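# Find the mislabeled office box and put it in the tote

## Task

On the office desks, every closed box carries a FULL or EMPTY label, and exactly one of those labels is incorrect. Move that mislabeled box into the tote near the door so that no part of it sticks out past the tote's rim. Every other box must end up on the desk it belongs to. The robot must not tip over or finish leaning. Everything must stay in place by itself at the end; anything that stays put only because the robot holds it does not count.

## Robot and tools

Robot: TidyBot++, a four-caster mobile base (0.54 m long, 0.50 m wide, 0.38 m high) carrying a single seven-joint arm with a two-finger gripper. The shoulder sits 0.12 m ahead of the base centre and 0.68 m off the floor. Cameras: base_camera (fixed on the base) and wrist_camera (fisheye, looks along the hand). Loose objects may occasionally get a brief outside push.

Frames: the base frame has its origin on the floor below the base centre, x forward, y left, z up. hand_pose is reported in it, at the midpoint between the finger pads; the hand's z axis runs out along the fingers and the fingers close along its y axis. The odometry frame is the base frame as it was when the scene began. Heading is positive to the left, -3.142 to 3.142. base_odometry counts wheel turns, so slip shows up as travel and drift of a few cm and several degrees builds up over many moves. base_tilt is in degrees, forward and right positive.

execute_actions: argument "actions" is a list holding one action or none (empty list = just report state and images). An action may contain "base", "joints", and optional "speeds"; its motions start together. "base" holds exactly one relative command, an offset from where the base last measured itself: translate_m (metres, forward +, -2 to 2), strafe_m (metres, left +, -2 to 2) or rotate_rad (radians, counter-clockwise from above +, -6.3 to 6.3). "joints" is a single dict of absolute targets by name: joint_1_rad (any angle; whole arm about vertical, positive = clockwise from above, opposite to heading), joint_2_rad (shoulder, -2.249 to 2.249), joint_3_rad (any angle; upper-arm roll), joint_4_rad (elbow, -2.579 to 2.579), joint_5_rad (any angle; forearm roll), joint_6_rad (wrist, -2.099 to 2.099), joint_7_rad (any angle; hand roll, hand down: positive = counter-clockwise from above, at 1.57 fingers open left/right), gripper_pos (0 open to 1 closed; finger gap about 85 x (1 - gripper_pos) mm). Done tolerances: ±0.039 rad for joints 1–4, ±0.056 for 5–7, ±0.03 for the gripper. Unbounded joints take the short way; rotate past half a turn in several steps. "speeds" caps top speed for that action only: translate_m and strafe_m 0.05–0.5 m/s, rotate_rad 0.1–1.57 rad/s (maxima are defaults). A base move needing over 8.667 s, or any action over 15 s, is refused; so is any unknown key or out-of-range value, and then nothing moves. "cameras" lists base_camera, wrist_camera or all (omitted/null = all, [] = none). Arm joints run up to 1.39 rad/s (1.22 for joints 5–7).

wait: "seconds" 0 to 10; commands nothing and returns state and images. zoom_image: "camera" plus "region" [x0, y0, x1, y1] in pixels of that camera's latest full image, at most 504 x 504. finished_scene: pass the current scene's integer number; it ends the scene for good and reports success, so only call it once the result is stable.

Arm geometry: upper arm 0.42 m, forearm 0.31 m, hand 0.31 m to the hand point. With joint_1_rad = 0, joint_3_rad = 3.14, joint_5_rad = 0 the arm moves in the x-z plane; tilt from vertical (forward +) is joint_2 for the upper arm, joint_2 - joint_4 for the forearm, joint_2 - joint_4 - joint_6 for the hand. Forward reach = sum of length x sin(tilt), height above shoulder = sum of length x cos(tilt). It starts folded, hand down, protruding up to 0.08 m ahead of the base with the elbow up to 1.15 m high. A downward hand reaches at most about 0.94 m high, and only near the base. Closed fingertips sit about 20 mm beyond the hand point.

Reading results: base_status and joint_status report how each motion ended. "done" for the base only means the wheels turned the commanded amount, even if blocked or slipping. "off_target" = stopped short, maybe still pushing. After "contact_stop" or "time_out" the target is dropped and position is held. "joint command not followed" with a "cause:" line means arm targets were withheld (usually self-collision); joints named show "not_followed" and may be retried on later actions. Nothing prevents the arm hitting the base; "ARM HIT" flags a hard hit. Omitted joints or base may keep pushing to old targets unseen. A stop reported in one call cancels later execute_actions, wait and finished_scene calls in the same reply. Gripper at 1: "done" means empty, "off_target" means something is held. on_its_own shows uncommanded motion. motor_effort is percent of max per motor, bracket = peak, noisy. Motor temperatures list one value per arm joint.

Precision: friction leaves joints slightly off and the hand typically 1–2 cm off; correct by sending last command + (wanted - read). Loads make the arm sag; never command a held-load joint to its read angle. Trust camera images over hand_pose.

Avoid: driving while the arm is caught on something high (tipping risk), horizontal shoves on a raised hand, driving the arm into objects (torque fault: arm freezes 10 s; limits 104.5 N m joints 1–4, 51.3 N m joints 5–7, warnings 56.7 and 29.4), dropping or slamming boxes, and long holding of loads (MOTOR HOT at 60 °C, OVER-TEMPERATURE FAULT at 75 °C with arm sinking). A blocked base pushes hard until it times out. Backing away or retracting the arm rights a slight lean.

Each tool is called after ">>>" by a JSON object that holds its "op" and its "data".

## Session

>>> {"op": "execute_actions", "data": {"actions": []}}

Scene clock: 0.00 s.
Motor temperatures (°C, as the motors report them): [35 31 29 34 38 45 46]
base_odometry: x=+0.000 y=+0.000 heading=+0.000 (m, m, rad; odometry frame)
base_tilt: forward=+0.2 right=-0.2 (deg)
base_status: not commanded
joint_positions: joint_1_rad=-0.045 joint_2_rad=-0.360 joint_3_rad=+3.082 joint_4_rad=-2.530 joint_5_rad=+0.044 joint_6_rad=-0.929 joint_7_rad=+1.595 gripper_pos=+0.000
joint_status: not commanded
motor_effort: joint_1_rad=+0 joint_2_rad=-1 joint_3_rad=+0 joint_4_rad=+11 joint_5_rad=+1 joint_6_rad=-1 joint_7_rad=+0 (%)
hand_pose: x=+0.2435 y=+0.0009 z=+0.5873 quat_wxyz=(+0.028, +0.997, +0.076, +0.022) (m; base frame)
pictures: base_camera, wrist_camera
Images, in order (width x height): base_camera 644x364, wrist_camera 644x476.

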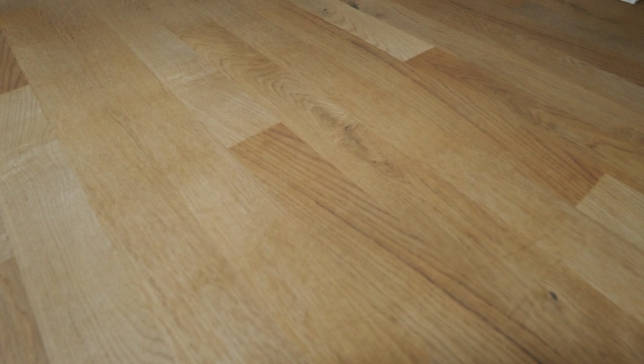

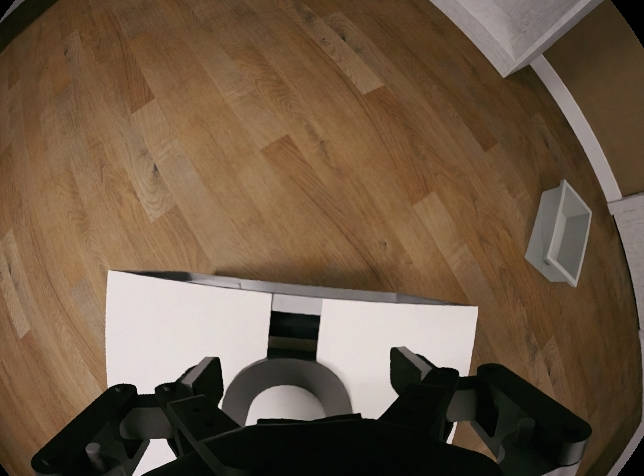

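>>> {"op": "execute_actions", "data": {"actions": [{"joints":{"joint_1_rad":0,"joint_3_rad":3.14,"joint_5_rad":0,"joint_4_rad":-2.2,"joint_6_rad":0.0,"joint_7_rad":1.57}}], "cameras": ["wrist_camera"]}}

>>> {"op": "execute_actions", "data": {"actions": [{"joints":{"joint_1_rad":-1.6}}], "cameras": ["wrist_camera"]}}

>>> {"op": "execute_actions", "data": {"actions": [{"joints":{"joint_1_rad":-3.2}}], "cameras": ["wrist_camera"]}}

>>> {"op": "execute_actions", "data": {"actions": [{"joints":{"joint_1_rad":1.5}}], "cameras": ["wrist_camera"]}}

Scene clock: 7.03 s.
Motor temperatures (°C, as the motors report them): [35 31 29 34 38 45 46]
base_odometry: x=+0.000 y=+0.000 heading=+0.000 (m, m, rad; odometry frame)
base_tilt: forward=+0.2 right=-0.2 (deg)
base_status: not commanded
joint_positions: joint_1_rad=-0.017 joint_2_rad=-0.360 joint_3_rad=+3.128 joint_4_rad=-2.202 joint_5_rad=+0.023 joint_6_rad=-0.009 joint_7_rad=+1.592 gripper_pos=+0.000
joint_status: all done
motor_effort: joint_1_rad=+0(0) joint_2_rad=-10(10) joint_3_rad=+0(0) joint_4_rad=+21(22) joint_5_rad=+1(0) joint_6_rad=+8(8) joint_7_rad=+0(0) (%)
hand_pose: x=+0.5724 y=+0.0156 z=+0.9054 quat_wxyz=(+0.007, +0.798, +0.031, +0.601) (m; base frame)
pictures: wrist_camera
camera_calibration (this result's frames):
wrist_camera: T_world_to_cam=[[-0.0232866, -0.999565, 0.0180989, 0.00736873], [-0.229266, -0.0122819, -0.973286, 1.08123], [0.973085, -0.026814, -0.22888, -0.219703], [0, 0, 0, 1]] pos_world=[0.461852, 0.014754, 1.00193]
Images, in order (width x height): wrist_camera 644x476.

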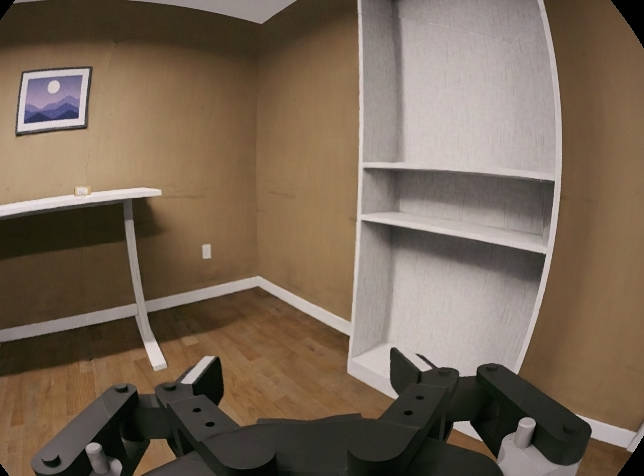

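Scene clock: 9.83 s.
Motor temperatures (°C, as the motors report them): [35 31 29 34 38 45 46]
base_odometry: x=+0.000 y=+0.000 heading=+0.000 (m, m, rad; odometry frame)
base_tilt: forward=+0.2 right=-0.2 (deg)
base_status: not commanded
joint_positions: joint_1_rad=-1.586 joint_2_rad=-0.360 joint_3_rad=+3.131 joint_4_rad=-2.202 joint_5_rad=+0.023 joint_6_rad=-0.009 joint_7_rad=+1.592 gripper_pos=+0.000
joint_status: all done
motor_effort: joint_1_rad=+0(1) joint_2_rad=-10(10) joint_3_rad=+0(1) joint_4_rad=+20(21) joint_5_rad=+0(1) joint_6_rad=+8(8) joint_7_rad=+0(0) (%)
hand_pose: x=+0.1056 y=+0.4535 z=+0.9054 quat_wxyz=(-0.420, +0.544, +0.585, +0.431) (m; base frame)
pictures: wrist_camera
camera_calibration (this result's frames):
wrist_camera: T_world_to_cam=[[0.999479, -0.0274546, 0.0169633, -0.113565], [0.0102194, -0.22933, -0.973295, 1.05276], [0.0306116, 0.972961, -0.22893, -0.107546], [0, 0, 0, 1]] pos_world=[0.106039, 0.342951, 1.00195]
Images, in order (width x height): wrist_camera 644x476.

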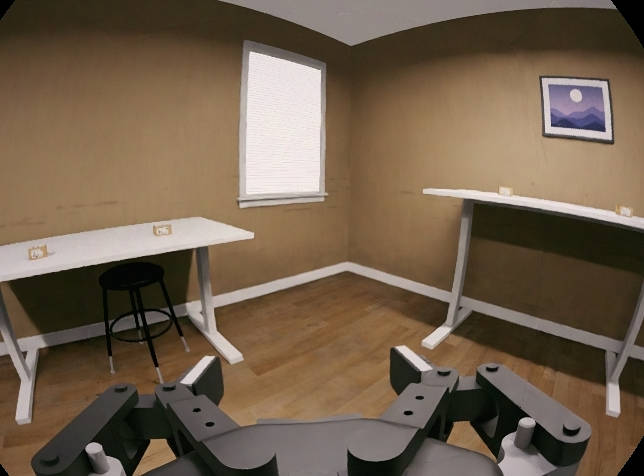

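Scene clock: 12.63 s.
Motor temperatures (°C, as the motors report them): [35 31 29 34 38 45 46]
base_odometry: x=+0.000 y=+0.000 heading=+0.000 (m, m, rad; odometry frame)
base_tilt: forward=+0.2 right=-0.2 (deg)
base_status: not commanded
joint_positions: joint_1_rad=-3.186 joint_2_rad=-0.360 joint_3_rad=+3.132 joint_4_rad=-2.202 joint_5_rad=+0.023 joint_6_rad=-0.009 joint_7_rad=+1.592 gripper_pos=+0.000
joint_status: all done
motor_effort: joint_1_rad=+1(3) joint_2_rad=-10(11) joint_3_rad=+0(1) joint_4_rad=+21(21) joint_5_rad=+1(1) joint_6_rad=+8(8) joint_7_rad=+0(0) (%)
hand_pose: x=-0.3340 y=-0.0262 z=+0.9054 quat_wxyz=(-0.601, -0.040, +0.798, -0.001) (m; base frame)
pictures: wrist_camera
camera_calibration (this result's frames):
wrist_camera: T_world_to_cam=[[-0.000907011, 0.999861, 0.0166494, 0.00569538], [0.228961, 0.0164147, -0.973297, 1.02674], [-0.973435, 0.00292927, -0.228944, 0.0119363], [0, 0, 0, 1]] pos_world=[-0.223459, -0.0225832, 1.00196]
Images, in order (width x height): wrist_camera 644x476.

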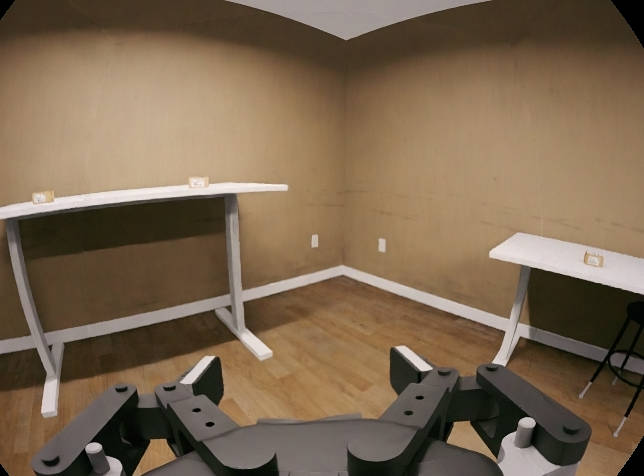

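Scene clock: 15.43 s.
Motor temperatures (°C, as the motors report them): [35 31 29 34 38 45 46]
base_odometry: x=+0.000 y=+0.000 heading=+0.000 (m, m, rad; odometry frame)
base_tilt: forward=+0.2 right=-0.2 (deg)
base_status: not commanded
joint_positions: joint_1_rad=-4.769 joint_2_rad=-0.360 joint_3_rad=+3.133 joint_4_rad=-2.202 joint_5_rad=+0.023 joint_6_rad=-0.009 joint_7_rad=+1.592 gripper_pos=+0.000
joint_status: all done
motor_effort: joint_1_rad=+0(2) joint_2_rad=-10(10) joint_3_rad=+0(1) joint_4_rad=+21(21) joint_5_rad=+1(1) joint_6_rad=+8(8) joint_7_rad=+0(0) (%)
hand_pose: x=+0.1505 y=-0.4526 z=+0.9054 quat_wxyz=(-0.422, -0.596, +0.532, -0.429) (m; base frame)
pictures: wrist_camera
camera_calibration (this result's frames):
wrist_camera: T_world_to_cam=[[-0.999783, -0.0127399, 0.0164713, 0.124683], [-0.01895, 0.228761, -0.973298, 1.05624], [0.0086317, -0.973399, -0.228953, -0.104929], [0, 0, 0, 1]] pos_world=[0.145578, -0.342177, 1.00196]
Images, in order (width x height): wrist_camera 644x476.

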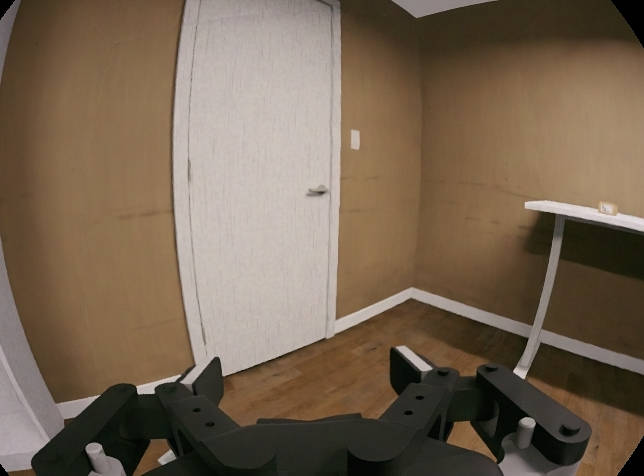

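>>> {"op": "execute_actions", "data": {"actions": [{"base":{"rotate_rad":0.68},"joints":{"joint_1_rad":0,"joint_2_rad":0,"joint_4_rad":-1.3,"joint_6_rad":-0.6}}], "cameras": []}}

>>> {"op": "execute_actions", "data": {"actions": [{"base":{"translate_m":0.9}}]}}

Scene clock: 27.33 s.
Motor temperatures (°C, as the motors report them): [35 31 29 35 38 45 46]
base_odometry: x=+0.000 y=+0.000 heading=+0.679 (m, m, rad; odometry frame)
base_tilt: forward=+0.2 right=-0.2 (deg)
base_status: done
joint_positions: joint_1_rad=-6.272 joint_2_rad=-0.018 joint_3_rad=+3.139 joint_4_rad=-1.313 joint_5_rad=+0.022 joint_6_rad=-0.579 joint_7_rad=+1.592 gripper_pos=+0.000
joint_status: all done
motor_effort: joint_1_rad=+0(1) joint_2_rad=-24(24) joint_3_rad=+0(3) joint_4_rad=+21(22) joint_5_rad=+1(1) joint_6_rad=+8(8) joint_7_rad=+0(0) (%)
hand_pose: x=+0.7110 y=-0.0075 z=+1.0954 quat_wxyz=(-0.019, -0.806, -0.009, -0.592) (m; base frame)
pictures: none
No camera images: the call's "cameras" was empty. Leave "cameras" out to get every camera's image.

Scene clock: 30.50 s.
Motor temperatures (°C, as the motors report them): [35 31 29 35 38 45 46]
base_odometry: x=+0.700 y=+0.566 heading=+0.679 (m, m, rad; odometry frame)
base_tilt: forward=+0.2 right=-0.2 (deg)
base_status: done
joint_positions: joint_1_rad=-6.272 joint_2_rad=-0.002 joint_3_rad=+3.139 joint_4_rad=-1.310 joint_5_rad=+0.022 joint_6_rad=-0.583 joint_7_rad=+1.592 gripper_pos=+0.000
joint_status: not commanded
motor_effort: joint_1_rad=+0(1) joint_2_rad=-25(27) joint_3_rad=-1(2) joint_4_rad=+21(22) joint_5_rad=+1(1) joint_6_rad=+8(8) joint_7_rad=+0(0) (%)
hand_pose: x=+0.7173 y=-0.0075 z=+1.0861 quat_wxyz=(-0.019, -0.811, -0.009, -0.585) (m; base frame)
pictures: base_camera, wrist_camera
camera_calibration (this result's frames):
wrist_camera: T_world_to_cam=[[-0.0731037, -0.997218, 0.0145835, 0.0239861], [-0.268322, 0.00558245, -0.963313, 1.30738], [0.960551, -0.0743348, -0.267984, -0.268803], [0, 0, 0, 1]] pos_world=[0.610752, -0.00336039, 1.18703]
Images, in order (width x height): base_camera 644x364, wrist_camera 644x476.

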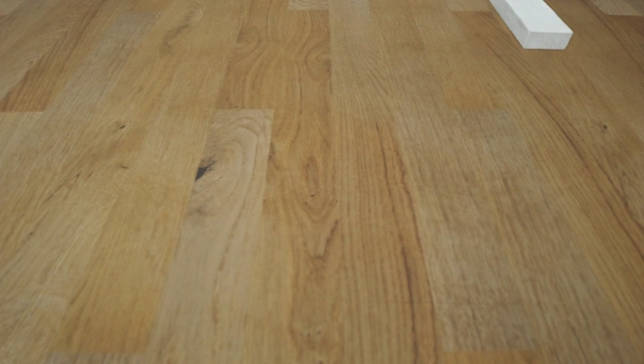

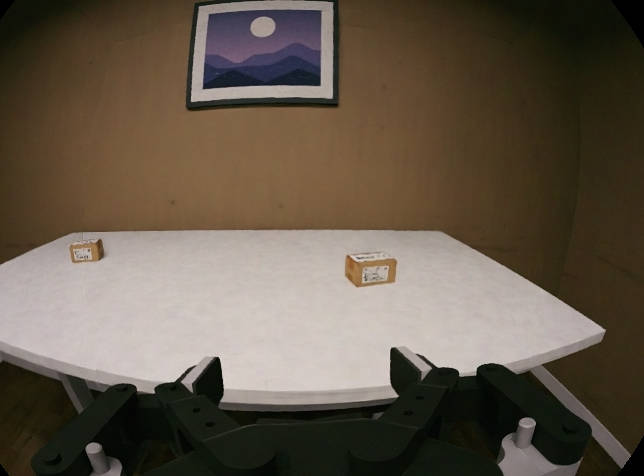

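>>> {"op": "zoom_image", "data": {"camera": "wrist_camera", "region": [320, 230, 420, 300]}}

>>> {"op": "zoom_image", "data": {"camera": "wrist_camera", "region": [50, 220, 130, 280]}}

Region (320, 230, 420, 300) of wrist_camera's 644x476 image, scaled by 5.040; it fills the top 353 rows of this view, and the rest is white.

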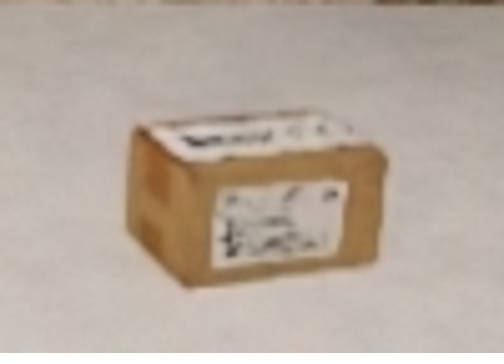

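Region (50, 220, 130, 280) of wrist_camera's 644x476 image, scaled by 6.300; it fills the top 378 rows of this view, and the rest is white.

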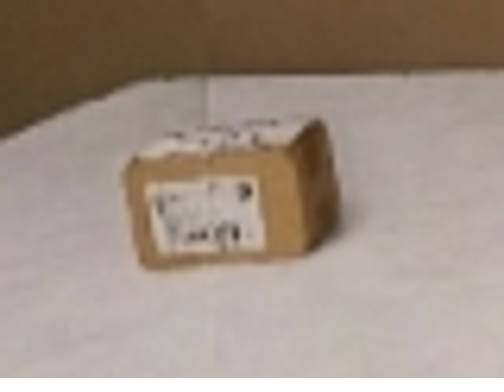

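>>> {"op": "execute_actions", "data": {"actions": [{"base":{"translate_m":0.25},"joints":{"joint_1_rad":0.2,"joint_4_rad":-1.15,"joint_6_rad":-0.95}}], "cameras": ["wrist_camera"]}}

Scene clock: 47.67 s.
Motor temperatures (°C, as the motors report them): [35 32 29 35 38 45 46]
base_odometry: x=+0.894 y=+0.724 heading=+0.680 (m, m, rad; odometry frame)
base_tilt: forward=+0.2 right=-0.2 (deg)
base_status: done
joint_positions: joint_1_rad=-6.092 joint_2_rad=+0.005 joint_3_rad=+3.142 joint_4_rad=-1.161 joint_5_rad=+0.021 joint_6_rad=-0.931 joint_7_rad=+1.592 gripper_pos=+0.000
joint_status: all done
motor_effort: joint_1_rad=+0(2) joint_2_rad=-23(27) joint_3_rad=+0(1) joint_4_rad=+20(22) joint_5_rad=+1(0) joint_6_rad=+8(8) joint_7_rad=+0(0) (%)
hand_pose: x=+0.6682 y=-0.1105 z=+1.0704 quat_wxyz=(-0.064, -0.863, +0.072, -0.495) (m; base frame)
pictures: wrist_camera
camera_calibration (this result's frames):
wrist_camera: T_world_to_cam=[[-0.256099, -0.966327, 0.0250246, 0.0323772], [-0.44886, 0.0959507, -0.888436, 1.33013], [0.856118, -0.23876, -0.458318, 0.0217932], [0, 0, 0, 1]] pos_world=[0.586677, -0.0911369, 1.19092]
Images, in order (width x height): wrist_camera 644x476.

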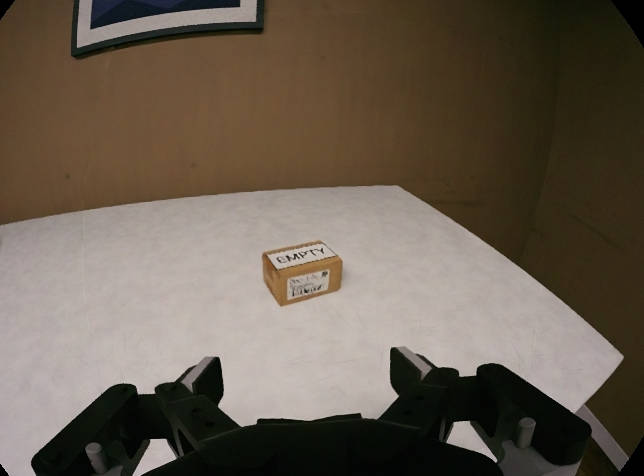

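>>> {"op": "execute_actions", "data": {"actions": [{"base":{"strafe_m":0.06},"joints":{"joint_1_rad":0,"joint_2_rad":0.2,"joint_4_rad":-0.93,"joint_5_rad":0.87,"joint_6_rad":-1.37,"joint_7_rad":0.43}}], "cameras": []}}

>>> {"op": "execute_actions", "data": {"actions": [{"base":{"translate_m":0.29}}], "cameras": ["wrist_camera"]}}

Scene clock: 74.53 s.
Motor temperatures (°C, as the motors report them): [35 32 29 35 38 45 46]
base_odometry: x=+0.857 y=+0.771 heading=+0.680 (m, m, rad; odometry frame)
base_tilt: forward=+0.2 right=-0.2 (deg)
base_status: done
joint_positions: joint_1_rad=-6.267 joint_2_rad=+0.190 joint_3_rad=+3.141 joint_4_rad=-0.942 joint_5_rad=+0.860 joint_6_rad=-1.352 joint_7_rad=+0.437 gripper_pos=+0.000
joint_status: all done
motor_effort: joint_1_rad=+0(2) joint_2_rad=-28(28) joint_3_rad=+1(3) joint_4_rad=+18(20) joint_5_rad=+7(7) joint_6_rad=+5(7) joint_7_rad=+0(1) (%)
hand_pose: x=+0.6250 y=-0.2369 z=+1.0775 quat_wxyz=(-0.196, -0.697, +0.506, -0.469) (m; base frame)
pictures: none
No camera images: the call's "cameras" was empty. Leave "cameras" out to get every camera's image.

Scene clock: 76.43 s.
Motor temperatures (°C, as the motors report them): [35 32 29 35 38 45 46]
base_odometry: x=+1.082 y=+0.953 heading=+0.681 (m, m, rad; odometry frame)
base_tilt: forward=+0.2 right=-0.2 (deg)
base_status: done
joint_positions: joint_1_rad=-6.269 joint_2_rad=+0.205 joint_3_rad=+3.141 joint_4_rad=-0.940 joint_5_rad=+0.860 joint_6_rad=-1.353 joint_7_rad=+0.437 gripper_pos=+0.000
joint_status: not commanded
motor_effort: joint_1_rad=+0(1) joint_2_rad=-28(32) joint_3_rad=+0(1) joint_4_rad=+17(19) joint_5_rad=+7(7) joint_6_rad=+5(5) joint_7_rad=+0(1) (%)
hand_pose: x=+0.6310 y=-0.2363 z=+1.0705 quat_wxyz=(-0.199, -0.701, +0.504, -0.464) (m; base frame)
pictures: wrist_camera
camera_calibration (this result's frames):
wrist_camera: T_world_to_cam=[[-0.915905, -0.346957, -0.20184, 0.706819], [-0.000234372, 0.503307, -0.864107, 1.11273], [0.401395, -0.791393, -0.461063, 0.182951], [0, 0, 0, 1]] pos_world=[0.574204, -0.170023, 1.18853]
Images, in order (width x height): wrist_camera 644x476.

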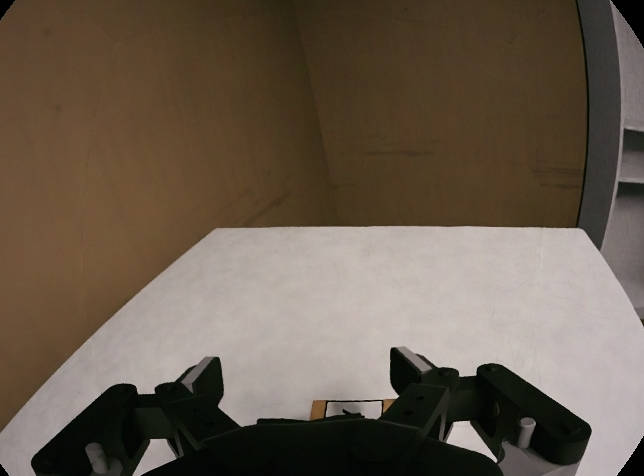

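>>> {"op": "execute_actions", "data": {"actions": [{"base":{"strafe_m":0.10}}], "cameras": []}}

>>> {"op": "execute_actions", "data": {"actions": [{"joints":{"joint_4_rad":-1.14}}], "cameras": ["wrist_camera"]}}

Scene clock: 82.00 s.
Motor temperatures (°C, as the motors report them): [35 32 29 35 38 45 46]
base_odometry: x=+1.019 y=+1.031 heading=+0.681 (m, m, rad; odometry frame)
base_tilt: forward=+0.2 right=-0.2 (deg)
base_status: done
joint_positions: joint_1_rad=-6.280 joint_2_rad=+0.205 joint_3_rad=+3.140 joint_4_rad=-0.940 joint_5_rad=+0.860 joint_6_rad=-1.353 joint_7_rad=+0.437 gripper_pos=+0.000
joint_status: not commanded
motor_effort: joint_1_rad=+1(2) joint_2_rad=-28(30) joint_3_rad=+1(2) joint_4_rad=+18(18) joint_5_rad=+7(7) joint_6_rad=+4(5) joint_7_rad=+0(1) (%)
hand_pose: x=+0.6339 y=-0.2299 z=+1.0705 quat_wxyz=(-0.196, -0.704, +0.500, -0.465) (m; base frame)
pictures: none
No camera images: the call's "cameras" was empty. Leave "cameras" out to get every camera's image.

Scene clock: 83.20 s.
Motor temperatures (°C, as the motors report them): [35 32 29 35 38 45 46]
base_odometry: x=+1.019 y=+1.031 heading=+0.681 (m, m, rad; odometry frame)
base_tilt: forward=+0.2 right=-0.2 (deg)
base_status: not commanded
joint_positions: joint_1_rad=-6.280 joint_2_rad=+0.205 joint_3_rad=+3.140 joint_4_rad=-1.132 joint_5_rad=+0.860 joint_6_rad=-1.353 joint_7_rad=+0.437 gripper_pos=+0.000
joint_status: all done
motor_effort: joint_1_rad=+0(0) joint_2_rad=-29(30) joint_3_rad=+0(1) joint_4_rad=+18(19) joint_5_rad=+7(7) joint_6_rad=+3(4) joint_7_rad=+0(0) (%)
hand_pose: x=+0.6215 y=-0.2298 z=+0.9892 quat_wxyz=(-0.242, -0.745, +0.479, -0.395) (m; base frame)
pictures: wrist_camera
camera_calibration (this result's frames):
wrist_camera: T_world_to_cam=[[-0.933224, -0.358435, -0.0248335, 0.517042], [-0.170927, 0.503696, -0.846803, 1.12822], [0.316032, -0.786012, -0.531327, 0.27816], [0, 0, 0, 1]] pos_world=[0.587452, -0.164318, 1.11602]
Images, in order (width x height): wrist_camera 644x476.

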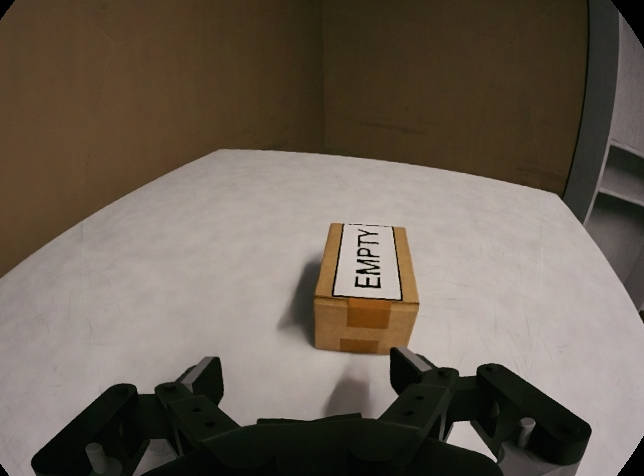

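>>> {"op": "execute_actions", "data": {"actions": [{"base":{"translate_m":-0.018},"joints":{"joint_4_rad":-1.16}}], "cameras": []}}

>>> {"op": "execute_actions", "data": {"actions": [{"base":{"strafe_m":-0.09},"speeds":{"strafe_m":0.1}}], "cameras": ["wrist_camera"]}}

Scene clock: 92.77 s.
Motor temperatures (°C, as the motors report them): [35 32 29 35 38 45 46]
base_odometry: x=+1.005 y=+1.020 heading=+0.681 (m, m, rad; odometry frame)
base_tilt: forward=+0.2 right=-0.2 (deg)
base_status: done
joint_positions: joint_1_rad=-6.280 joint_2_rad=+0.201 joint_3_rad=+3.140 joint_4_rad=-1.151 joint_5_rad=+0.860 joint_6_rad=-1.353 joint_7_rad=+0.437 gripper_pos=+0.000
joint_status: all done
motor_effort: joint_1_rad=+0(1) joint_2_rad=-28(32) joint_3_rad=+0(1) joint_4_rad=+18(20) joint_5_rad=+7(8) joint_6_rad=+3(4) joint_7_rad=+0(0) (%)
hand_pose: x=+0.6183 y=-0.2299 z=+0.9828 quat_wxyz=(-0.246, -0.748, +0.477, -0.389) (m; base frame)
pictures: none
No camera images: the call's "cameras" was empty. Leave "cameras" out to get every camera's image.

Scene clock: 94.23 s.
Motor temperatures (°C, as the motors report them): [35 32 29 35 38 45 46]
base_odometry: x=+1.061 y=+0.950 heading=+0.680 (m, m, rad; odometry frame)
base_tilt: forward=+0.2 right=-0.2 (deg)
base_status: done
joint_positions: joint_1_rad=-6.282 joint_2_rad=+0.201 joint_3_rad=+3.140 joint_4_rad=-1.151 joint_5_rad=+0.860 joint_6_rad=-1.353 joint_7_rad=+0.437 gripper_pos=+0.000
joint_status: not commanded
motor_effort: joint_1_rad=+0(3) joint_2_rad=-29(31) joint_3_rad=+0(2) joint_4_rad=+18(18) joint_5_rad=+7(8) joint_6_rad=+3(3) joint_7_rad=+0(0) (%)
hand_pose: x=+0.6186 y=-0.2292 z=+0.9828 quat_wxyz=(-0.246, -0.749, +0.477, -0.390) (m; base frame)
pictures: wrist_camera
camera_calibration (this result's frames):
wrist_camera: T_world_to_cam=[[-0.9331, -0.359484, -0.00978682, 0.499278], [-0.185149, 0.503559, -0.843888, 1.12788], [0.308293, -0.78562, -0.536429, 0.286087], [0, 0, 0, 1]] pos_world=[0.586505, -0.163718, 1.11016]
Images, in order (width x height): wrist_camera 644x476.

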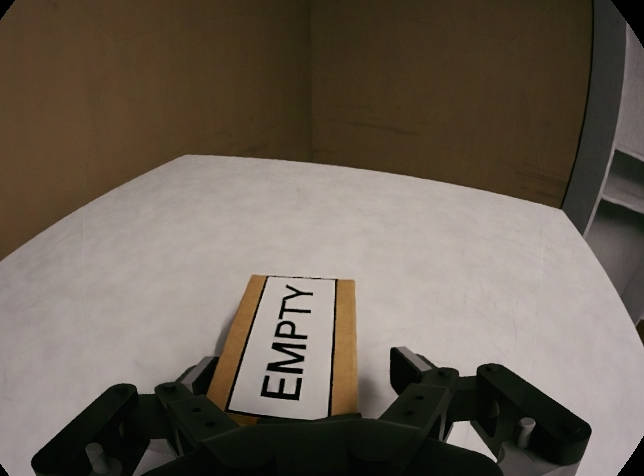

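>>> {"op": "execute_actions", "data": {"actions": [{"base":{"translate_m":0.01},"joints":{"gripper_pos":1}}], "cameras": []}}

>>> {"op": "execute_actions", "data": {"actions": [{"joints":{"joint_4_rad":-1.08}}], "cameras": ["wrist_camera"]}}

Scene clock: 98.57 s.
Motor temperatures (°C, as the motors report them): [35 32 29 35 38 45 46]
base_odometry: x=+1.069 y=+0.956 heading=+0.680 (m, m, rad; odometry frame)
base_tilt: forward=+0.2 right=-0.2 (deg)
base_status: done
joint_positions: joint_1_rad=-6.282 joint_2_rad=+0.199 joint_3_rad=+3.140 joint_4_rad=-1.153 joint_5_rad=+0.863 joint_6_rad=-1.353 joint_7_rad=+0.437 gripper_pos=+0.340
joint_status: gripper_pos off_target (ended at +0.340, target +1.000)
motor_effort: joint_1_rad=+0(2) joint_2_rad=-27(32) joint_3_rad=+0(2) joint_4_rad=+17(18) joint_5_rad=+6(7) joint_6_rad=+2(3) joint_7_rad=+0(0) (%)
hand_pose: x=+0.6174 y=-0.2298 z=+0.9840 quat_wxyz=(-0.247, -0.748, +0.476, -0.390) (m; base frame)
pictures: none
No camera images: the call's "cameras" was empty. Leave "cameras" out to get every camera's image.

Scene clock: 99.43 s.
Motor temperatures (°C, as the motors report them): [35 32 29 35 38 45 46]
base_odometry: x=+1.069 y=+0.956 heading=+0.680 (m, m, rad; odometry frame)
base_tilt: forward=+0.2 right=-0.2 (deg)
base_status: not commanded
joint_positions: joint_1_rad=-6.282 joint_2_rad=+0.199 joint_3_rad=+3.140 joint_4_rad=-1.088 joint_5_rad=+0.863 joint_6_rad=-1.353 joint_7_rad=+0.437 gripper_pos=+0.340
joint_status: all done
motor_effort: joint_1_rad=+0(1) joint_2_rad=-29(31) joint_3_rad=+0(1) joint_4_rad=+19(19) joint_5_rad=+7(8) joint_6_rad=+4(4) joint_7_rad=+0(0) (%)
hand_pose: x=+0.6237 y=-0.2298 z=+1.0111 quat_wxyz=(-0.232, -0.735, +0.484, -0.414) (m; base frame)
pictures: wrist_camera
camera_calibration (this result's frames):
wrist_camera: T_world_to_cam=[[-0.930861, -0.358644, -0.0698043, 0.563623], [-0.128969, 0.501273, -0.855624, 1.12937], [0.341855, -0.787464, -0.51287, 0.25403], [0, 0, 0, 1]] pos_world=[0.583468, -0.163946, 1.13595]
Images, in order (width x height): wrist_camera 644x476.

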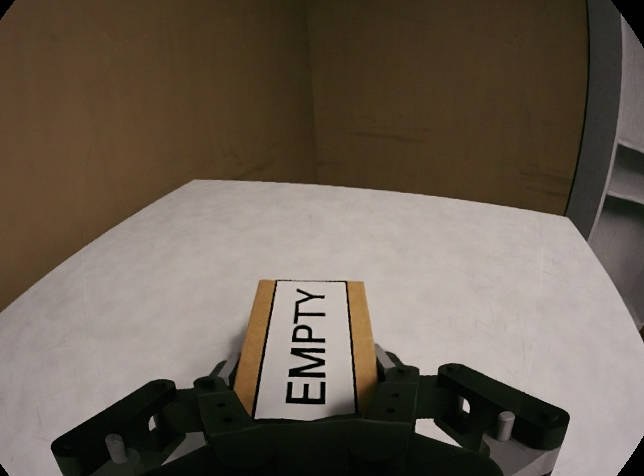

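>>> {"op": "execute_actions", "data": {"actions": [{"joints":{"joint_4_rad":-1.155}}], "cameras": []}}

>>> {"op": "execute_actions", "data": {"actions": [{"joints":{"gripper_pos":0}}], "cameras": []}}

>>> {"op": "execute_actions", "data": {"actions": [{"base":{"strafe_m":0.12},"joints":{"joint_4_rad":-0.8,"joint_6_rad":-0.9}}], "cameras": []}}

>>> {"op": "execute_actions", "data": {"actions": [{"joints":{"joint_5_rad":-0.87,"joint_7_rad":2.71}}], "cameras": []}}

>>> {"op": "execute_actions", "data": {"actions": [{"joints":{"joint_4_rad":-1.12,"joint_6_rad":-1.37}}], "cameras": ["wrist_camera"]}}

Scene clock: 114.37 s.
Motor temperatures (°C, as the motors report them): [35 33 29 35 38 45 46]
base_odometry: x=+1.069 y=+0.956 heading=+0.680 (m, m, rad; odometry frame)
base_tilt: forward=+0.2 right=-0.1 (deg)
base_status: not commanded
joint_positions: joint_1_rad=-6.282 joint_2_rad=+0.199 joint_3_rad=+3.140 joint_4_rad=-1.150 joint_5_rad=+0.863 joint_6_rad=-1.353 joint_7_rad=+0.437 gripper_pos=+0.340
joint_status: all done
motor_effort: joint_1_rad=+1(1) joint_2_rad=-29(31) joint_3_rad=+0(1) joint_4_rad=+19(19) joint_5_rad=+7(8) joint_6_rad=+3(4) joint_7_rad=+0(0) (%)
hand_pose: x=+0.6180 y=-0.2298 z=+0.9850 quat_wxyz=(-0.247, -0.747, +0.477, -0.391) (m; base frame)
pictures: none
No camera images: the call's "cameras" was empty. Leave "cameras" out to get every camera's image.

Scene clock: 115.47 s.
Motor temperatures (°C, as the motors report them): [35 33 29 35 38 45 46]
base_odometry: x=+1.069 y=+0.956 heading=+0.680 (m, m, rad; odometry frame)
base_tilt: forward=+0.2 right=-0.1 (deg)
base_status: not commanded
joint_positions: joint_1_rad=-6.282 joint_2_rad=+0.199 joint_3_rad=+3.140 joint_4_rad=-1.150 joint_5_rad=+0.863 joint_6_rad=-1.353 joint_7_rad=+0.437 gripper_pos=+0.000
joint_status: all done
motor_effort: joint_1_rad=+0(0) joint_2_rad=-28(29) joint_3_rad=+0(0) joint_4_rad=+17(18) joint_5_rad=+7(8) joint_6_rad=+4(3) joint_7_rad=+1(0) (%)
hand_pose: x=+0.6180 y=-0.2298 z=+0.9850 quat_wxyz=(-0.247, -0.747, +0.477, -0.391) (m; base frame)
pictures: none
No camera images: the call's "cameras" was empty. Leave "cameras" out to get every camera's image.

Scene clock: 116.93 s.
Motor temperatures (°C, as the motors report them): [35 33 29 35 38 45 46]
base_odometry: x=+0.994 y=+1.050 heading=+0.680 (m, m, rad; odometry frame)
base_tilt: forward=+0.2 right=-0.2 (deg)
base_status: done
joint_positions: joint_1_rad=-6.288 joint_2_rad=+0.199 joint_3_rad=+3.137 joint_4_rad=-0.808 joint_5_rad=+0.863 joint_6_rad=-0.917 joint_7_rad=+0.437 gripper_pos=+0.000
joint_status: all done
motor_effort: joint_1_rad=+1(3) joint_2_rad=-29(31) joint_3_rad=+1(3) joint_4_rad=+18(19) joint_5_rad=+5(7) joint_6_rad=+6(6) joint_7_rad=+0(1) (%)
hand_pose: x=+0.7157 y=-0.1817 z=+1.2274 quat_wxyz=(-0.070, -0.640, +0.382, -0.663) (m; base frame)
pictures: none
No camera images: the call's "cameras" was empty. Leave "cameras" out to get every camera's image.

Scene clock: 119.30 s.
Motor temperatures (°C, as the motors report them): [35 33 29 35 38 45 46]
base_odometry: x=+0.994 y=+1.050 heading=+0.680 (m, m, rad; odometry frame)
base_tilt: forward=+0.2 right=-0.2 (deg)
base_status: not commanded
joint_positions: joint_1_rad=-6.288 joint_2_rad=+0.199 joint_3_rad=+3.137 joint_4_rad=-0.807 joint_5_rad=-0.866 joint_6_rad=-0.917 joint_7_rad=+2.707 gripper_pos=+0.000
joint_status: all done
motor_effort: joint_1_rad=+0(1) joint_2_rad=-29(30) joint_3_rad=-1(2) joint_4_rad=+18(19) joint_5_rad=-3(3) joint_6_rad=+7(8) joint_7_rad=+0(0) (%)
hand_pose: x=+0.7117 y=+0.1941 z=+1.2290 quat_wxyz=(+0.077, -0.636, -0.387, -0.663) (m; base frame)
pictures: none
No camera images: the call's "cameras" was empty. Leave "cameras" out to get every camera's image.

Scene clock: 120.70 s.
Motor temperatures (°C, as the motors report them): [35 33 29 35 38 45 46]
base_odometry: x=+0.994 y=+1.050 heading=+0.680 (m, m, rad; odometry frame)
base_tilt: forward=+0.2 right=-0.2 (deg)
base_status: not commanded
joint_positions: joint_1_rad=-6.288 joint_2_rad=+0.202 joint_3_rad=+3.137 joint_4_rad=-1.112 joint_5_rad=-0.866 joint_6_rad=-1.354 joint_7_rad=+2.707 gripper_pos=+0.000
joint_status: all done
motor_effort: joint_1_rad=+0(0) joint_2_rad=-29(31) joint_3_rad=-1(2) joint_4_rad=+18(20) joint_5_rad=-6(6) joint_6_rad=+4(6) joint_7_rad=+0(0) (%)
hand_pose: x=+0.6201 y=+0.2369 z=+1.0012 quat_wxyz=(+0.241, -0.737, -0.485, -0.405) (m; base frame)
pictures: wrist_camera
camera_calibration (this result's frames):
wrist_camera: T_world_to_cam=[[0.878328, -0.477186, 0.0288767, -0.465687], [-0.22399, -0.464144, -0.856971, 1.17547], [0.422337, 0.746233, -0.514556, 0.206182], [0, 0, 0, 1]] pos_world=[0.585241, 0.169508, 1.12688]
Images, in order (width x height): wrist_camera 644x476.

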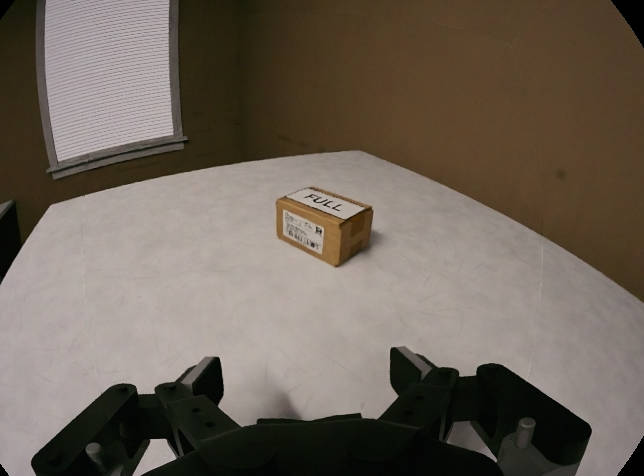

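>>> {"op": "execute_actions", "data": {"actions": [{"base":{"translate_m":-0.86},"joints":{"joint_4_rad":-1.0}}], "cameras": []}}

>>> {"op": "execute_actions", "data": {"actions": [{"base":{"rotate_rad":1.571},"joints":{"joint_2_rad":0.2,"joint_4_rad":-1.0,"joint_5_rad":0,"joint_6_rad":-1.3,"joint_7_rad":1.57}}], "cameras": []}}

>>> {"op": "execute_actions", "data": {"actions": [{"base":{"translate_m":0.7}}]}}

Scene clock: 135.50 s.
Motor temperatures (°C, as the motors report them): [35 33 29 35 38 45 46]
base_odometry: x=+0.325 y=+0.509 heading=+0.680 (m, m, rad; odometry frame)
base_tilt: forward=+0.2 right=-0.2 (deg)
base_status: done
joint_positions: joint_1_rad=-6.288 joint_2_rad=+0.200 joint_3_rad=+3.137 joint_4_rad=-1.007 joint_5_rad=-0.866 joint_6_rad=-1.354 joint_7_rad=+2.707 gripper_pos=+0.000
joint_status: all done
motor_effort: joint_1_rad=+1(0) joint_2_rad=-28(32) joint_3_rad=-1(2) joint_4_rad=+18(19) joint_5_rad=-5(6) joint_6_rad=+4(4) joint_7_rad=+0(0) (%)
hand_pose: x=+0.6269 y=+0.2369 z=+1.0461 quat_wxyz=(+0.215, -0.714, -0.497, -0.443) (m; base frame)
pictures: none
No camera images: the call's "cameras" was empty. Leave "cameras" out to get every camera's image.

Scene clock: 137.83 s.
Motor temperatures (°C, as the motors report them): [35 33 29 35 38 45 46]
base_odometry: x=+0.325 y=+0.509 heading=+2.250 (m, m, rad; odometry frame)
base_tilt: forward=+0.2 right=-0.2 (deg)
base_status: done
joint_positions: joint_1_rad=-6.289 joint_2_rad=+0.204 joint_3_rad=+3.135 joint_4_rad=-1.007 joint_5_rad=-0.004 joint_6_rad=-1.315 joint_7_rad=+1.573 gripper_pos=+0.000
joint_status: all done
motor_effort: joint_1_rad=+0(3) joint_2_rad=-30(33) joint_3_rad=-1(4) joint_4_rad=+19(18) joint_5_rad=+1(6) joint_6_rad=+5(5) joint_7_rad=+0(0) (%)
hand_pose: x=+0.6780 y=+0.0092 z=+0.9507 quat_wxyz=(+0.004, -0.953, -0.007, -0.303) (m; base frame)
pictures: none
No camera images: the call's "cameras" was empty. Leave "cameras" out to get every camera's image.

Scene clock: 140.60 s.
Motor temperatures (°C, as the motors report them): [35 33 29 35 38 45 46]
base_odometry: x=-0.116 y=+1.053 heading=+2.251 (m, m, rad; odometry frame)
base_tilt: forward=+0.2 right=-0.2 (deg)
base_status: done
joint_positions: joint_1_rad=-6.289 joint_2_rad=+0.203 joint_3_rad=+3.135 joint_4_rad=-1.007 joint_5_rad=-0.004 joint_6_rad=-1.314 joint_7_rad=+1.573 gripper_pos=+0.000
joint_status: not commanded
motor_effort: joint_1_rad=+0(0) joint_2_rad=-30(33) joint_3_rad=-1(1) joint_4_rad=+19(20) joint_5_rad=+1(1) joint_6_rad=+5(6) joint_7_rad=+0(0) (%)
hand_pose: x=+0.6781 y=+0.0092 z=+0.9513 quat_wxyz=(+0.004, -0.953, -0.007, -0.304) (m; base frame)
pictures: base_camera, wrist_camera
camera_calibration (this result's frames):
wrist_camera: T_world_to_cam=[[-0.0534095, -0.998489, 0.0128995, 0.0279639], [-0.78584, 0.0340575, -0.617491, 1.18862], [0.616119, -0.0431168, -0.786472, 0.460469], [0, 0, 0, 1]] pos_world=[0.651859, 0.00729404, 1.09575]
Images, in order (width x height): base_camera 644x364, wrist_camera 644x476.

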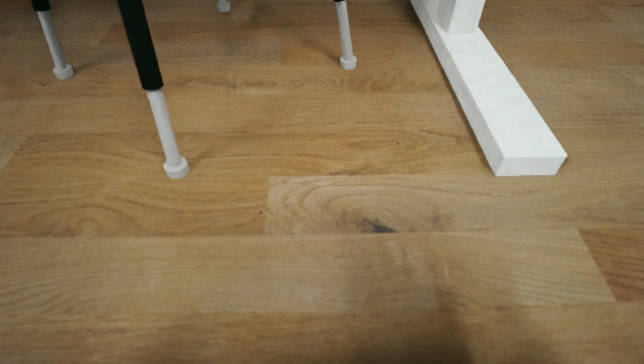

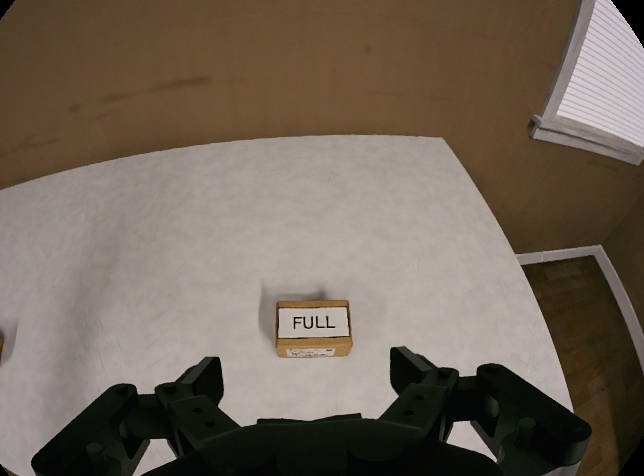

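>>> {"op": "execute_actions", "data": {"actions": [{"base":{"translate_m":0.2},"joints":{"joint_1_rad":0.03,"joint_2_rad":0.409,"joint_4_rad":-0.918,"joint_6_rad":-1.83,"joint_7_rad":0.0}}]}}

Scene clock: 149.60 s.
Motor temperatures (°C, as the motors report them): [35 33 29 35 38 45 46]
base_odometry: x=-0.242 y=+1.208 heading=+2.252 (m, m, rad; odometry frame)
base_tilt: forward=+0.2 right=-0.2 (deg)
base_status: done
joint_positions: joint_1_rad=-6.270 joint_2_rad=+0.401 joint_3_rad=+3.135 joint_4_rad=-0.932 joint_5_rad=-0.004 joint_6_rad=-1.814 joint_7_rad=+0.003 gripper_pos=+0.000
joint_status: all done
motor_effort: joint_1_rad=+0(1) joint_2_rad=-35(37) joint_3_rad=-1(2) joint_4_rad=+16(20) joint_5_rad=+1(1) joint_6_rad=+0(5) joint_7_rad=+0(1) (%)
hand_pose: x=+0.5868 y=-0.0012 z=+0.8320 quat_wxyz=(+0.000, -0.706, +0.708, +0.004) (m; base frame)
pictures: base_camera, wrist_camera
camera_calibration (this result's frames):
wrist_camera: T_world_to_cam=[[-0.996988, 0.049164, 0.0599752, 0.530084], [0.0466945, 0.99803, -0.0419038, 0.0772849], [-0.0619172, -0.0389771, -0.99732, 0.995729], [0, 0, 0, 1]] pos_world=[0.586531, -0.064383, 0.964507]
Images, in order (width x height): base_camera 644x364, wrist_camera 644x476.

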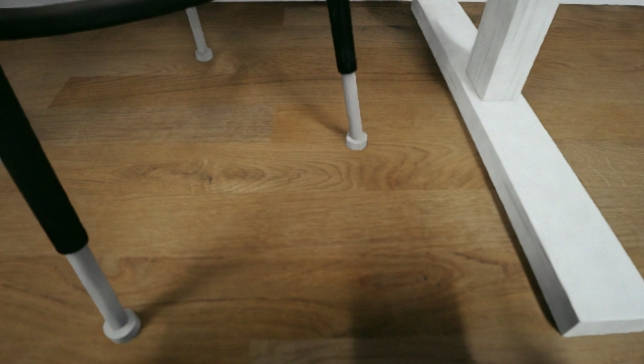

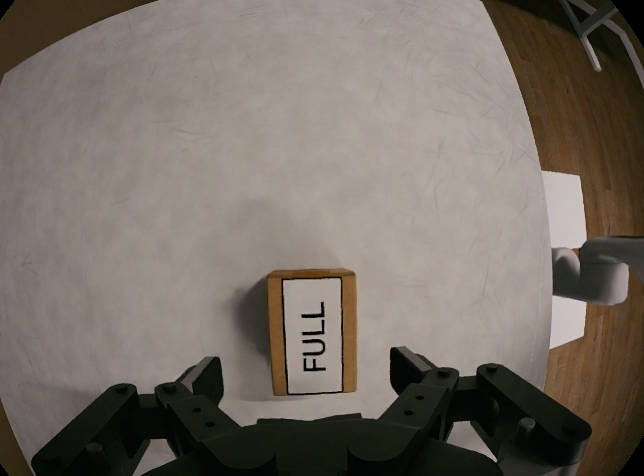

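>>> {"op": "execute_actions", "data": {"actions": [{"base":{"translate_m":-0.008},"joints":{"joint_2_rad":0.386,"joint_4_rad":-1.19,"joint_6_rad":-1.55}}], "cameras": ["wrist_camera"]}}

>>> {"op": "execute_actions", "data": {"actions": [{"joints":{"gripper_pos":1}}], "cameras": []}}

>>> {"op": "execute_actions", "data": {"actions": [{"joints":{"joint_4_rad":-1.08,"joint_6_rad":-1.66}}], "cameras": ["wrist_camera"]}}

Scene clock: 156.37 s.
Motor temperatures (°C, as the motors report them): [35 33 29 36 38 45 46]
base_odometry: x=-0.237 y=+1.202 heading=+2.252 (m, m, rad; odometry frame)
base_tilt: forward=+0.2 right=-0.2 (deg)
base_status: done
joint_positions: joint_1_rad=-6.269 joint_2_rad=+0.396 joint_3_rad=+3.135 joint_4_rad=-1.180 joint_5_rad=-0.004 joint_6_rad=-1.569 joint_7_rad=+0.003 gripper_pos=+0.000
joint_status: all done
motor_effort: joint_1_rad=+0(1) joint_2_rad=-35(37) joint_3_rad=-1(1) joint_4_rad=+16(18) joint_5_rad=+1(1) joint_6_rad=+0(0) joint_7_rad=+0(1) (%)
hand_pose: x=+0.5943 y=-0.0013 z=+0.7569 quat_wxyz=(+0.001, -0.705, +0.709, +0.004) (m; base frame)
pictures: wrist_camera
camera_calibration (this result's frames):
wrist_camera: T_world_to_cam=[[-0.996994, 0.050681, 0.0585965, 0.543116], [0.0482763, 0.997961, -0.0417501, 0.0727681], [-0.060593, -0.0387958, -0.997408, 0.920553], [0, 0, 0, 1]] pos_world=[0.59375, -0.0644318, 0.889381]
Images, in order (width x height): wrist_camera 644x476.

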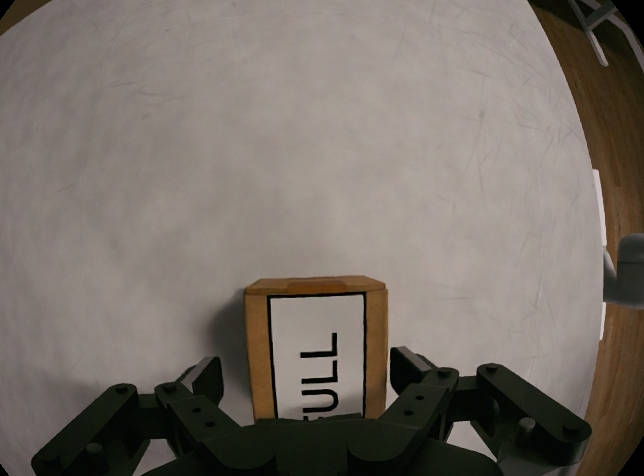

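Scene clock: 157.47 s.
Motor temperatures (°C, as the motors report them): [35 33 29 36 38 45 46]
base_odometry: x=-0.237 y=+1.202 heading=+2.252 (m, m, rad; odometry frame)
base_tilt: forward=+0.2 right=-0.2 (deg)
base_status: not commanded
joint_positions: joint_1_rad=-6.269 joint_2_rad=+0.392 joint_3_rad=+3.135 joint_4_rad=-1.184 joint_5_rad=-0.004 joint_6_rad=-1.568 joint_7_rad=+0.003 gripper_pos=+0.352
joint_status: gripper_pos off_target (ended at +0.352, target +1.000)
motor_effort: joint_1_rad=+0(0) joint_2_rad=-35(38) joint_3_rad=+0(1) joint_4_rad=+17(18) joint_5_rad=+1(1) joint_6_rad=+0(2) joint_7_rad=+0(1) (%)
hand_pose: x=+0.5934 y=-0.0013 z=+0.7578 quat_wxyz=(+0.002, -0.705, +0.709, +0.003) (m; base frame)
pictures: none
No camera images: the call's "cameras" was empty. Leave "cameras" out to get every camera's image.

Scene clock: 158.40 s.
Motor temperatures (°C, as the motors report them): [35 33 29 36 38 45 46]
base_odometry: x=-0.237 y=+1.202 heading=+2.252 (m, m, rad; odometry frame)
base_tilt: forward=+0.2 right=-0.2 (deg)
base_status: not commanded
joint_positions: joint_1_rad=-6.269 joint_2_rad=+0.401 joint_3_rad=+3.135 joint_4_rad=-1.100 joint_5_rad=-0.004 joint_6_rad=-1.641 joint_7_rad=+0.003 gripper_pos=+0.352
joint_status: all done
motor_effort: joint_1_rad=+1(0) joint_2_rad=-39(40) joint_3_rad=-1(1) joint_4_rad=+19(19) joint_5_rad=+1(1) joint_6_rad=+1(1) joint_7_rad=+0(0) (%)
hand_pose: x=+0.5967 y=-0.0014 z=+0.7796 quat_wxyz=(+0.002, -0.706, +0.709, +0.003) (m; base frame)
pictures: wrist_camera
camera_calibration (this result's frames):
wrist_camera: T_world_to_cam=[[-0.997214, 0.0503895, 0.0549982, 0.547049], [0.0481344, 0.997975, -0.0415856, 0.0736487], [-0.0569823, -0.0388225, -0.99762, 0.941363], [0, 0, 0, 1]] pos_world=[0.595621, -0.064519, 0.912099]
Images, in order (width x height): wrist_camera 644x476.

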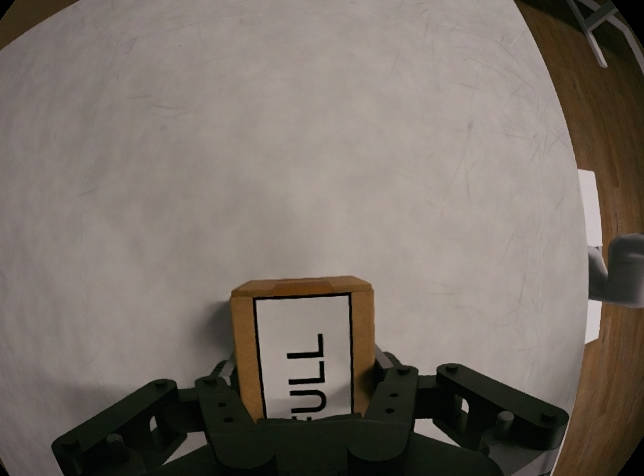

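Full, correct. Next.

>>> {"op": "execute_actions", "data": {"actions": [{"joints":{"joint_4_rad":-1.17,"joint_6_rad":-1.56}}], "cameras": []}}

>>> {"op": "execute_actions", "data": {"actions": [{"joints":{"gripper_pos":0}}], "cameras": []}}

>>> {"op": "execute_actions", "data": {"actions": [{"joints":{"joint_2_rad":0.409,"joint_4_rad":-0.9,"joint_6_rad":-1.85}}], "cameras": []}}

>>> {"op": "execute_actions", "data": {"actions": [{"base":{"strafe_m":0.62}}]}}

Scene clock: 165.27 s.
Motor temperatures (°C, as the motors report them): [35 33 29 36 38 45 46]
base_odometry: x=-0.237 y=+1.202 heading=+2.252 (m, m, rad; odometry frame)
base_tilt: forward=+0.2 right=-0.2 (deg)
base_status: not commanded
joint_positions: joint_1_rad=-6.269 joint_2_rad=+0.400 joint_3_rad=+3.135 joint_4_rad=-1.171 joint_5_rad=-0.004 joint_6_rad=-1.580 joint_7_rad=+0.003 gripper_pos=+0.352
joint_status: all done
motor_effort: joint_1_rad=+0(1) joint_2_rad=-37(39) joint_3_rad=+0(1) joint_4_rad=+18(20) joint_5_rad=+1(1) joint_6_rad=+0(1) joint_7_rad=+0(0) (%)
hand_pose: x=+0.5942 y=-0.0013 z=+0.7581 quat_wxyz=(-0.001, -0.705, +0.709, +0.006) (m; base frame)
pictures: none
No camera images: the call's "cameras" was empty. Leave "cameras" out to get every camera's image.

Scene clock: 166.37 s.
Motor temperatures (°C, as the motors report them): [35 33 29 36 38 45 46]
base_odometry: x=-0.237 y=+1.202 heading=+2.252 (m, m, rad; odometry frame)
base_tilt: forward=+0.2 right=-0.2 (deg)
base_status: not commanded
joint_positions: joint_1_rad=-6.269 joint_2_rad=+0.396 joint_3_rad=+3.135 joint_4_rad=-1.171 joint_5_rad=-0.004 joint_6_rad=-1.580 joint_7_rad=+0.003 gripper_pos=+0.000
joint_status: all done
motor_effort: joint_1_rad=+0(0) joint_2_rad=-35(39) joint_3_rad=-1(1) joint_4_rad=+17(19) joint_5_rad=+1(1) joint_6_rad=+0(0) joint_7_rad=+0(1) (%)
hand_pose: x=+0.5939 y=-0.0013 z=+0.7600 quat_wxyz=(+0.001, -0.705, +0.709, +0.004) (m; base frame)
pictures: none
No camera images: the call's "cameras" was empty. Leave "cameras" out to get every camera's image.

Scene clock: 167.70 s.
Motor temperatures (°C, as the motors report them): [35 33 29 36 38 45 46]
base_odometry: x=-0.237 y=+1.202 heading=+2.252 (m, m, rad; odometry frame)
base_tilt: forward=+0.2 right=-0.2 (deg)
base_status: not commanded
joint_positions: joint_1_rad=-6.269 joint_2_rad=+0.396 joint_3_rad=+3.135 joint_4_rad=-0.910 joint_5_rad=-0.004 joint_6_rad=-1.831 joint_7_rad=+0.003 gripper_pos=+0.000
joint_status: all done
motor_effort: joint_1_rad=+1(0) joint_2_rad=-34(37) joint_3_rad=-1(0) joint_4_rad=+16(18) joint_5_rad=+1(1) joint_6_rad=+1(1) joint_7_rad=+0(1) (%)
hand_pose: x=+0.5860 y=-0.0015 z=+0.8409 quat_wxyz=(+0.004, -0.706, +0.708, +0.001) (m; base frame)
pictures: none
No camera images: the call's "cameras" was empty. Leave "cameras" out to get every camera's image.

Scene clock: 170.30 s.
Motor temperatures (°C, as the motors report them): [35 33 29 36 38 45 46]
base_odometry: x=-0.719 y=+0.812 heading=+2.252 (m, m, rad; odometry frame)
base_tilt: forward=+0.2 right=-0.2 (deg)
base_status: done
joint_positions: joint_1_rad=-6.259 joint_2_rad=+0.396 joint_3_rad=+3.136 joint_4_rad=-0.910 joint_5_rad=-0.004 joint_6_rad=-1.831 joint_7_rad=+0.003 gripper_pos=+0.000
joint_status: not commanded
motor_effort: joint_1_rad=+1(3) joint_2_rad=-34(36) joint_3_rad=+0(2) joint_4_rad=+16(17) joint_5_rad=+1(1) joint_6_rad=+0(0) joint_7_rad=+0(0) (%)
hand_pose: x=+0.5860 y=-0.0065 z=+0.8408 quat_wxyz=(+0.004, -0.702, +0.712, +0.001) (m; base frame)
pictures: base_camera, wrist_camera
camera_calibration (this result's frames):
wrist_camera: T_world_to_cam=[[-0.996895, 0.0604755, 0.05042, 0.536989], [0.0583984, 0.997422, -0.0416994, 0.0759604], [-0.0528119, -0.0386255, -0.997857, 0.999337], [0, 0, 0, 1]] pos_world=[0.583663, -0.0696394, 0.973288]
Images, in order (width x height): base_camera 644x364, wrist_camera 644x476.

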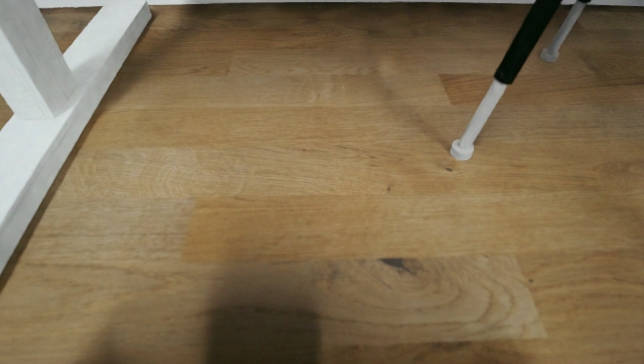

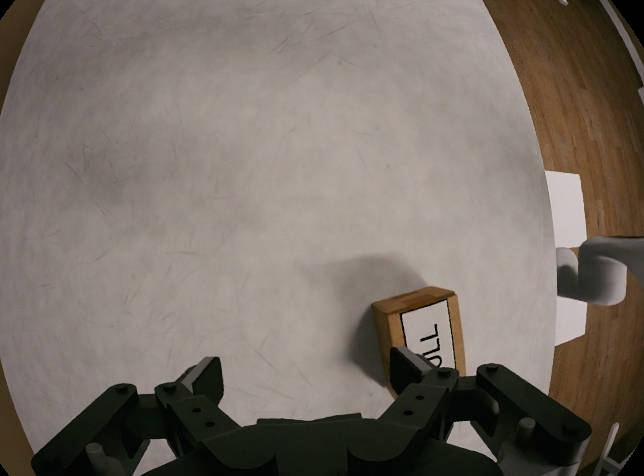

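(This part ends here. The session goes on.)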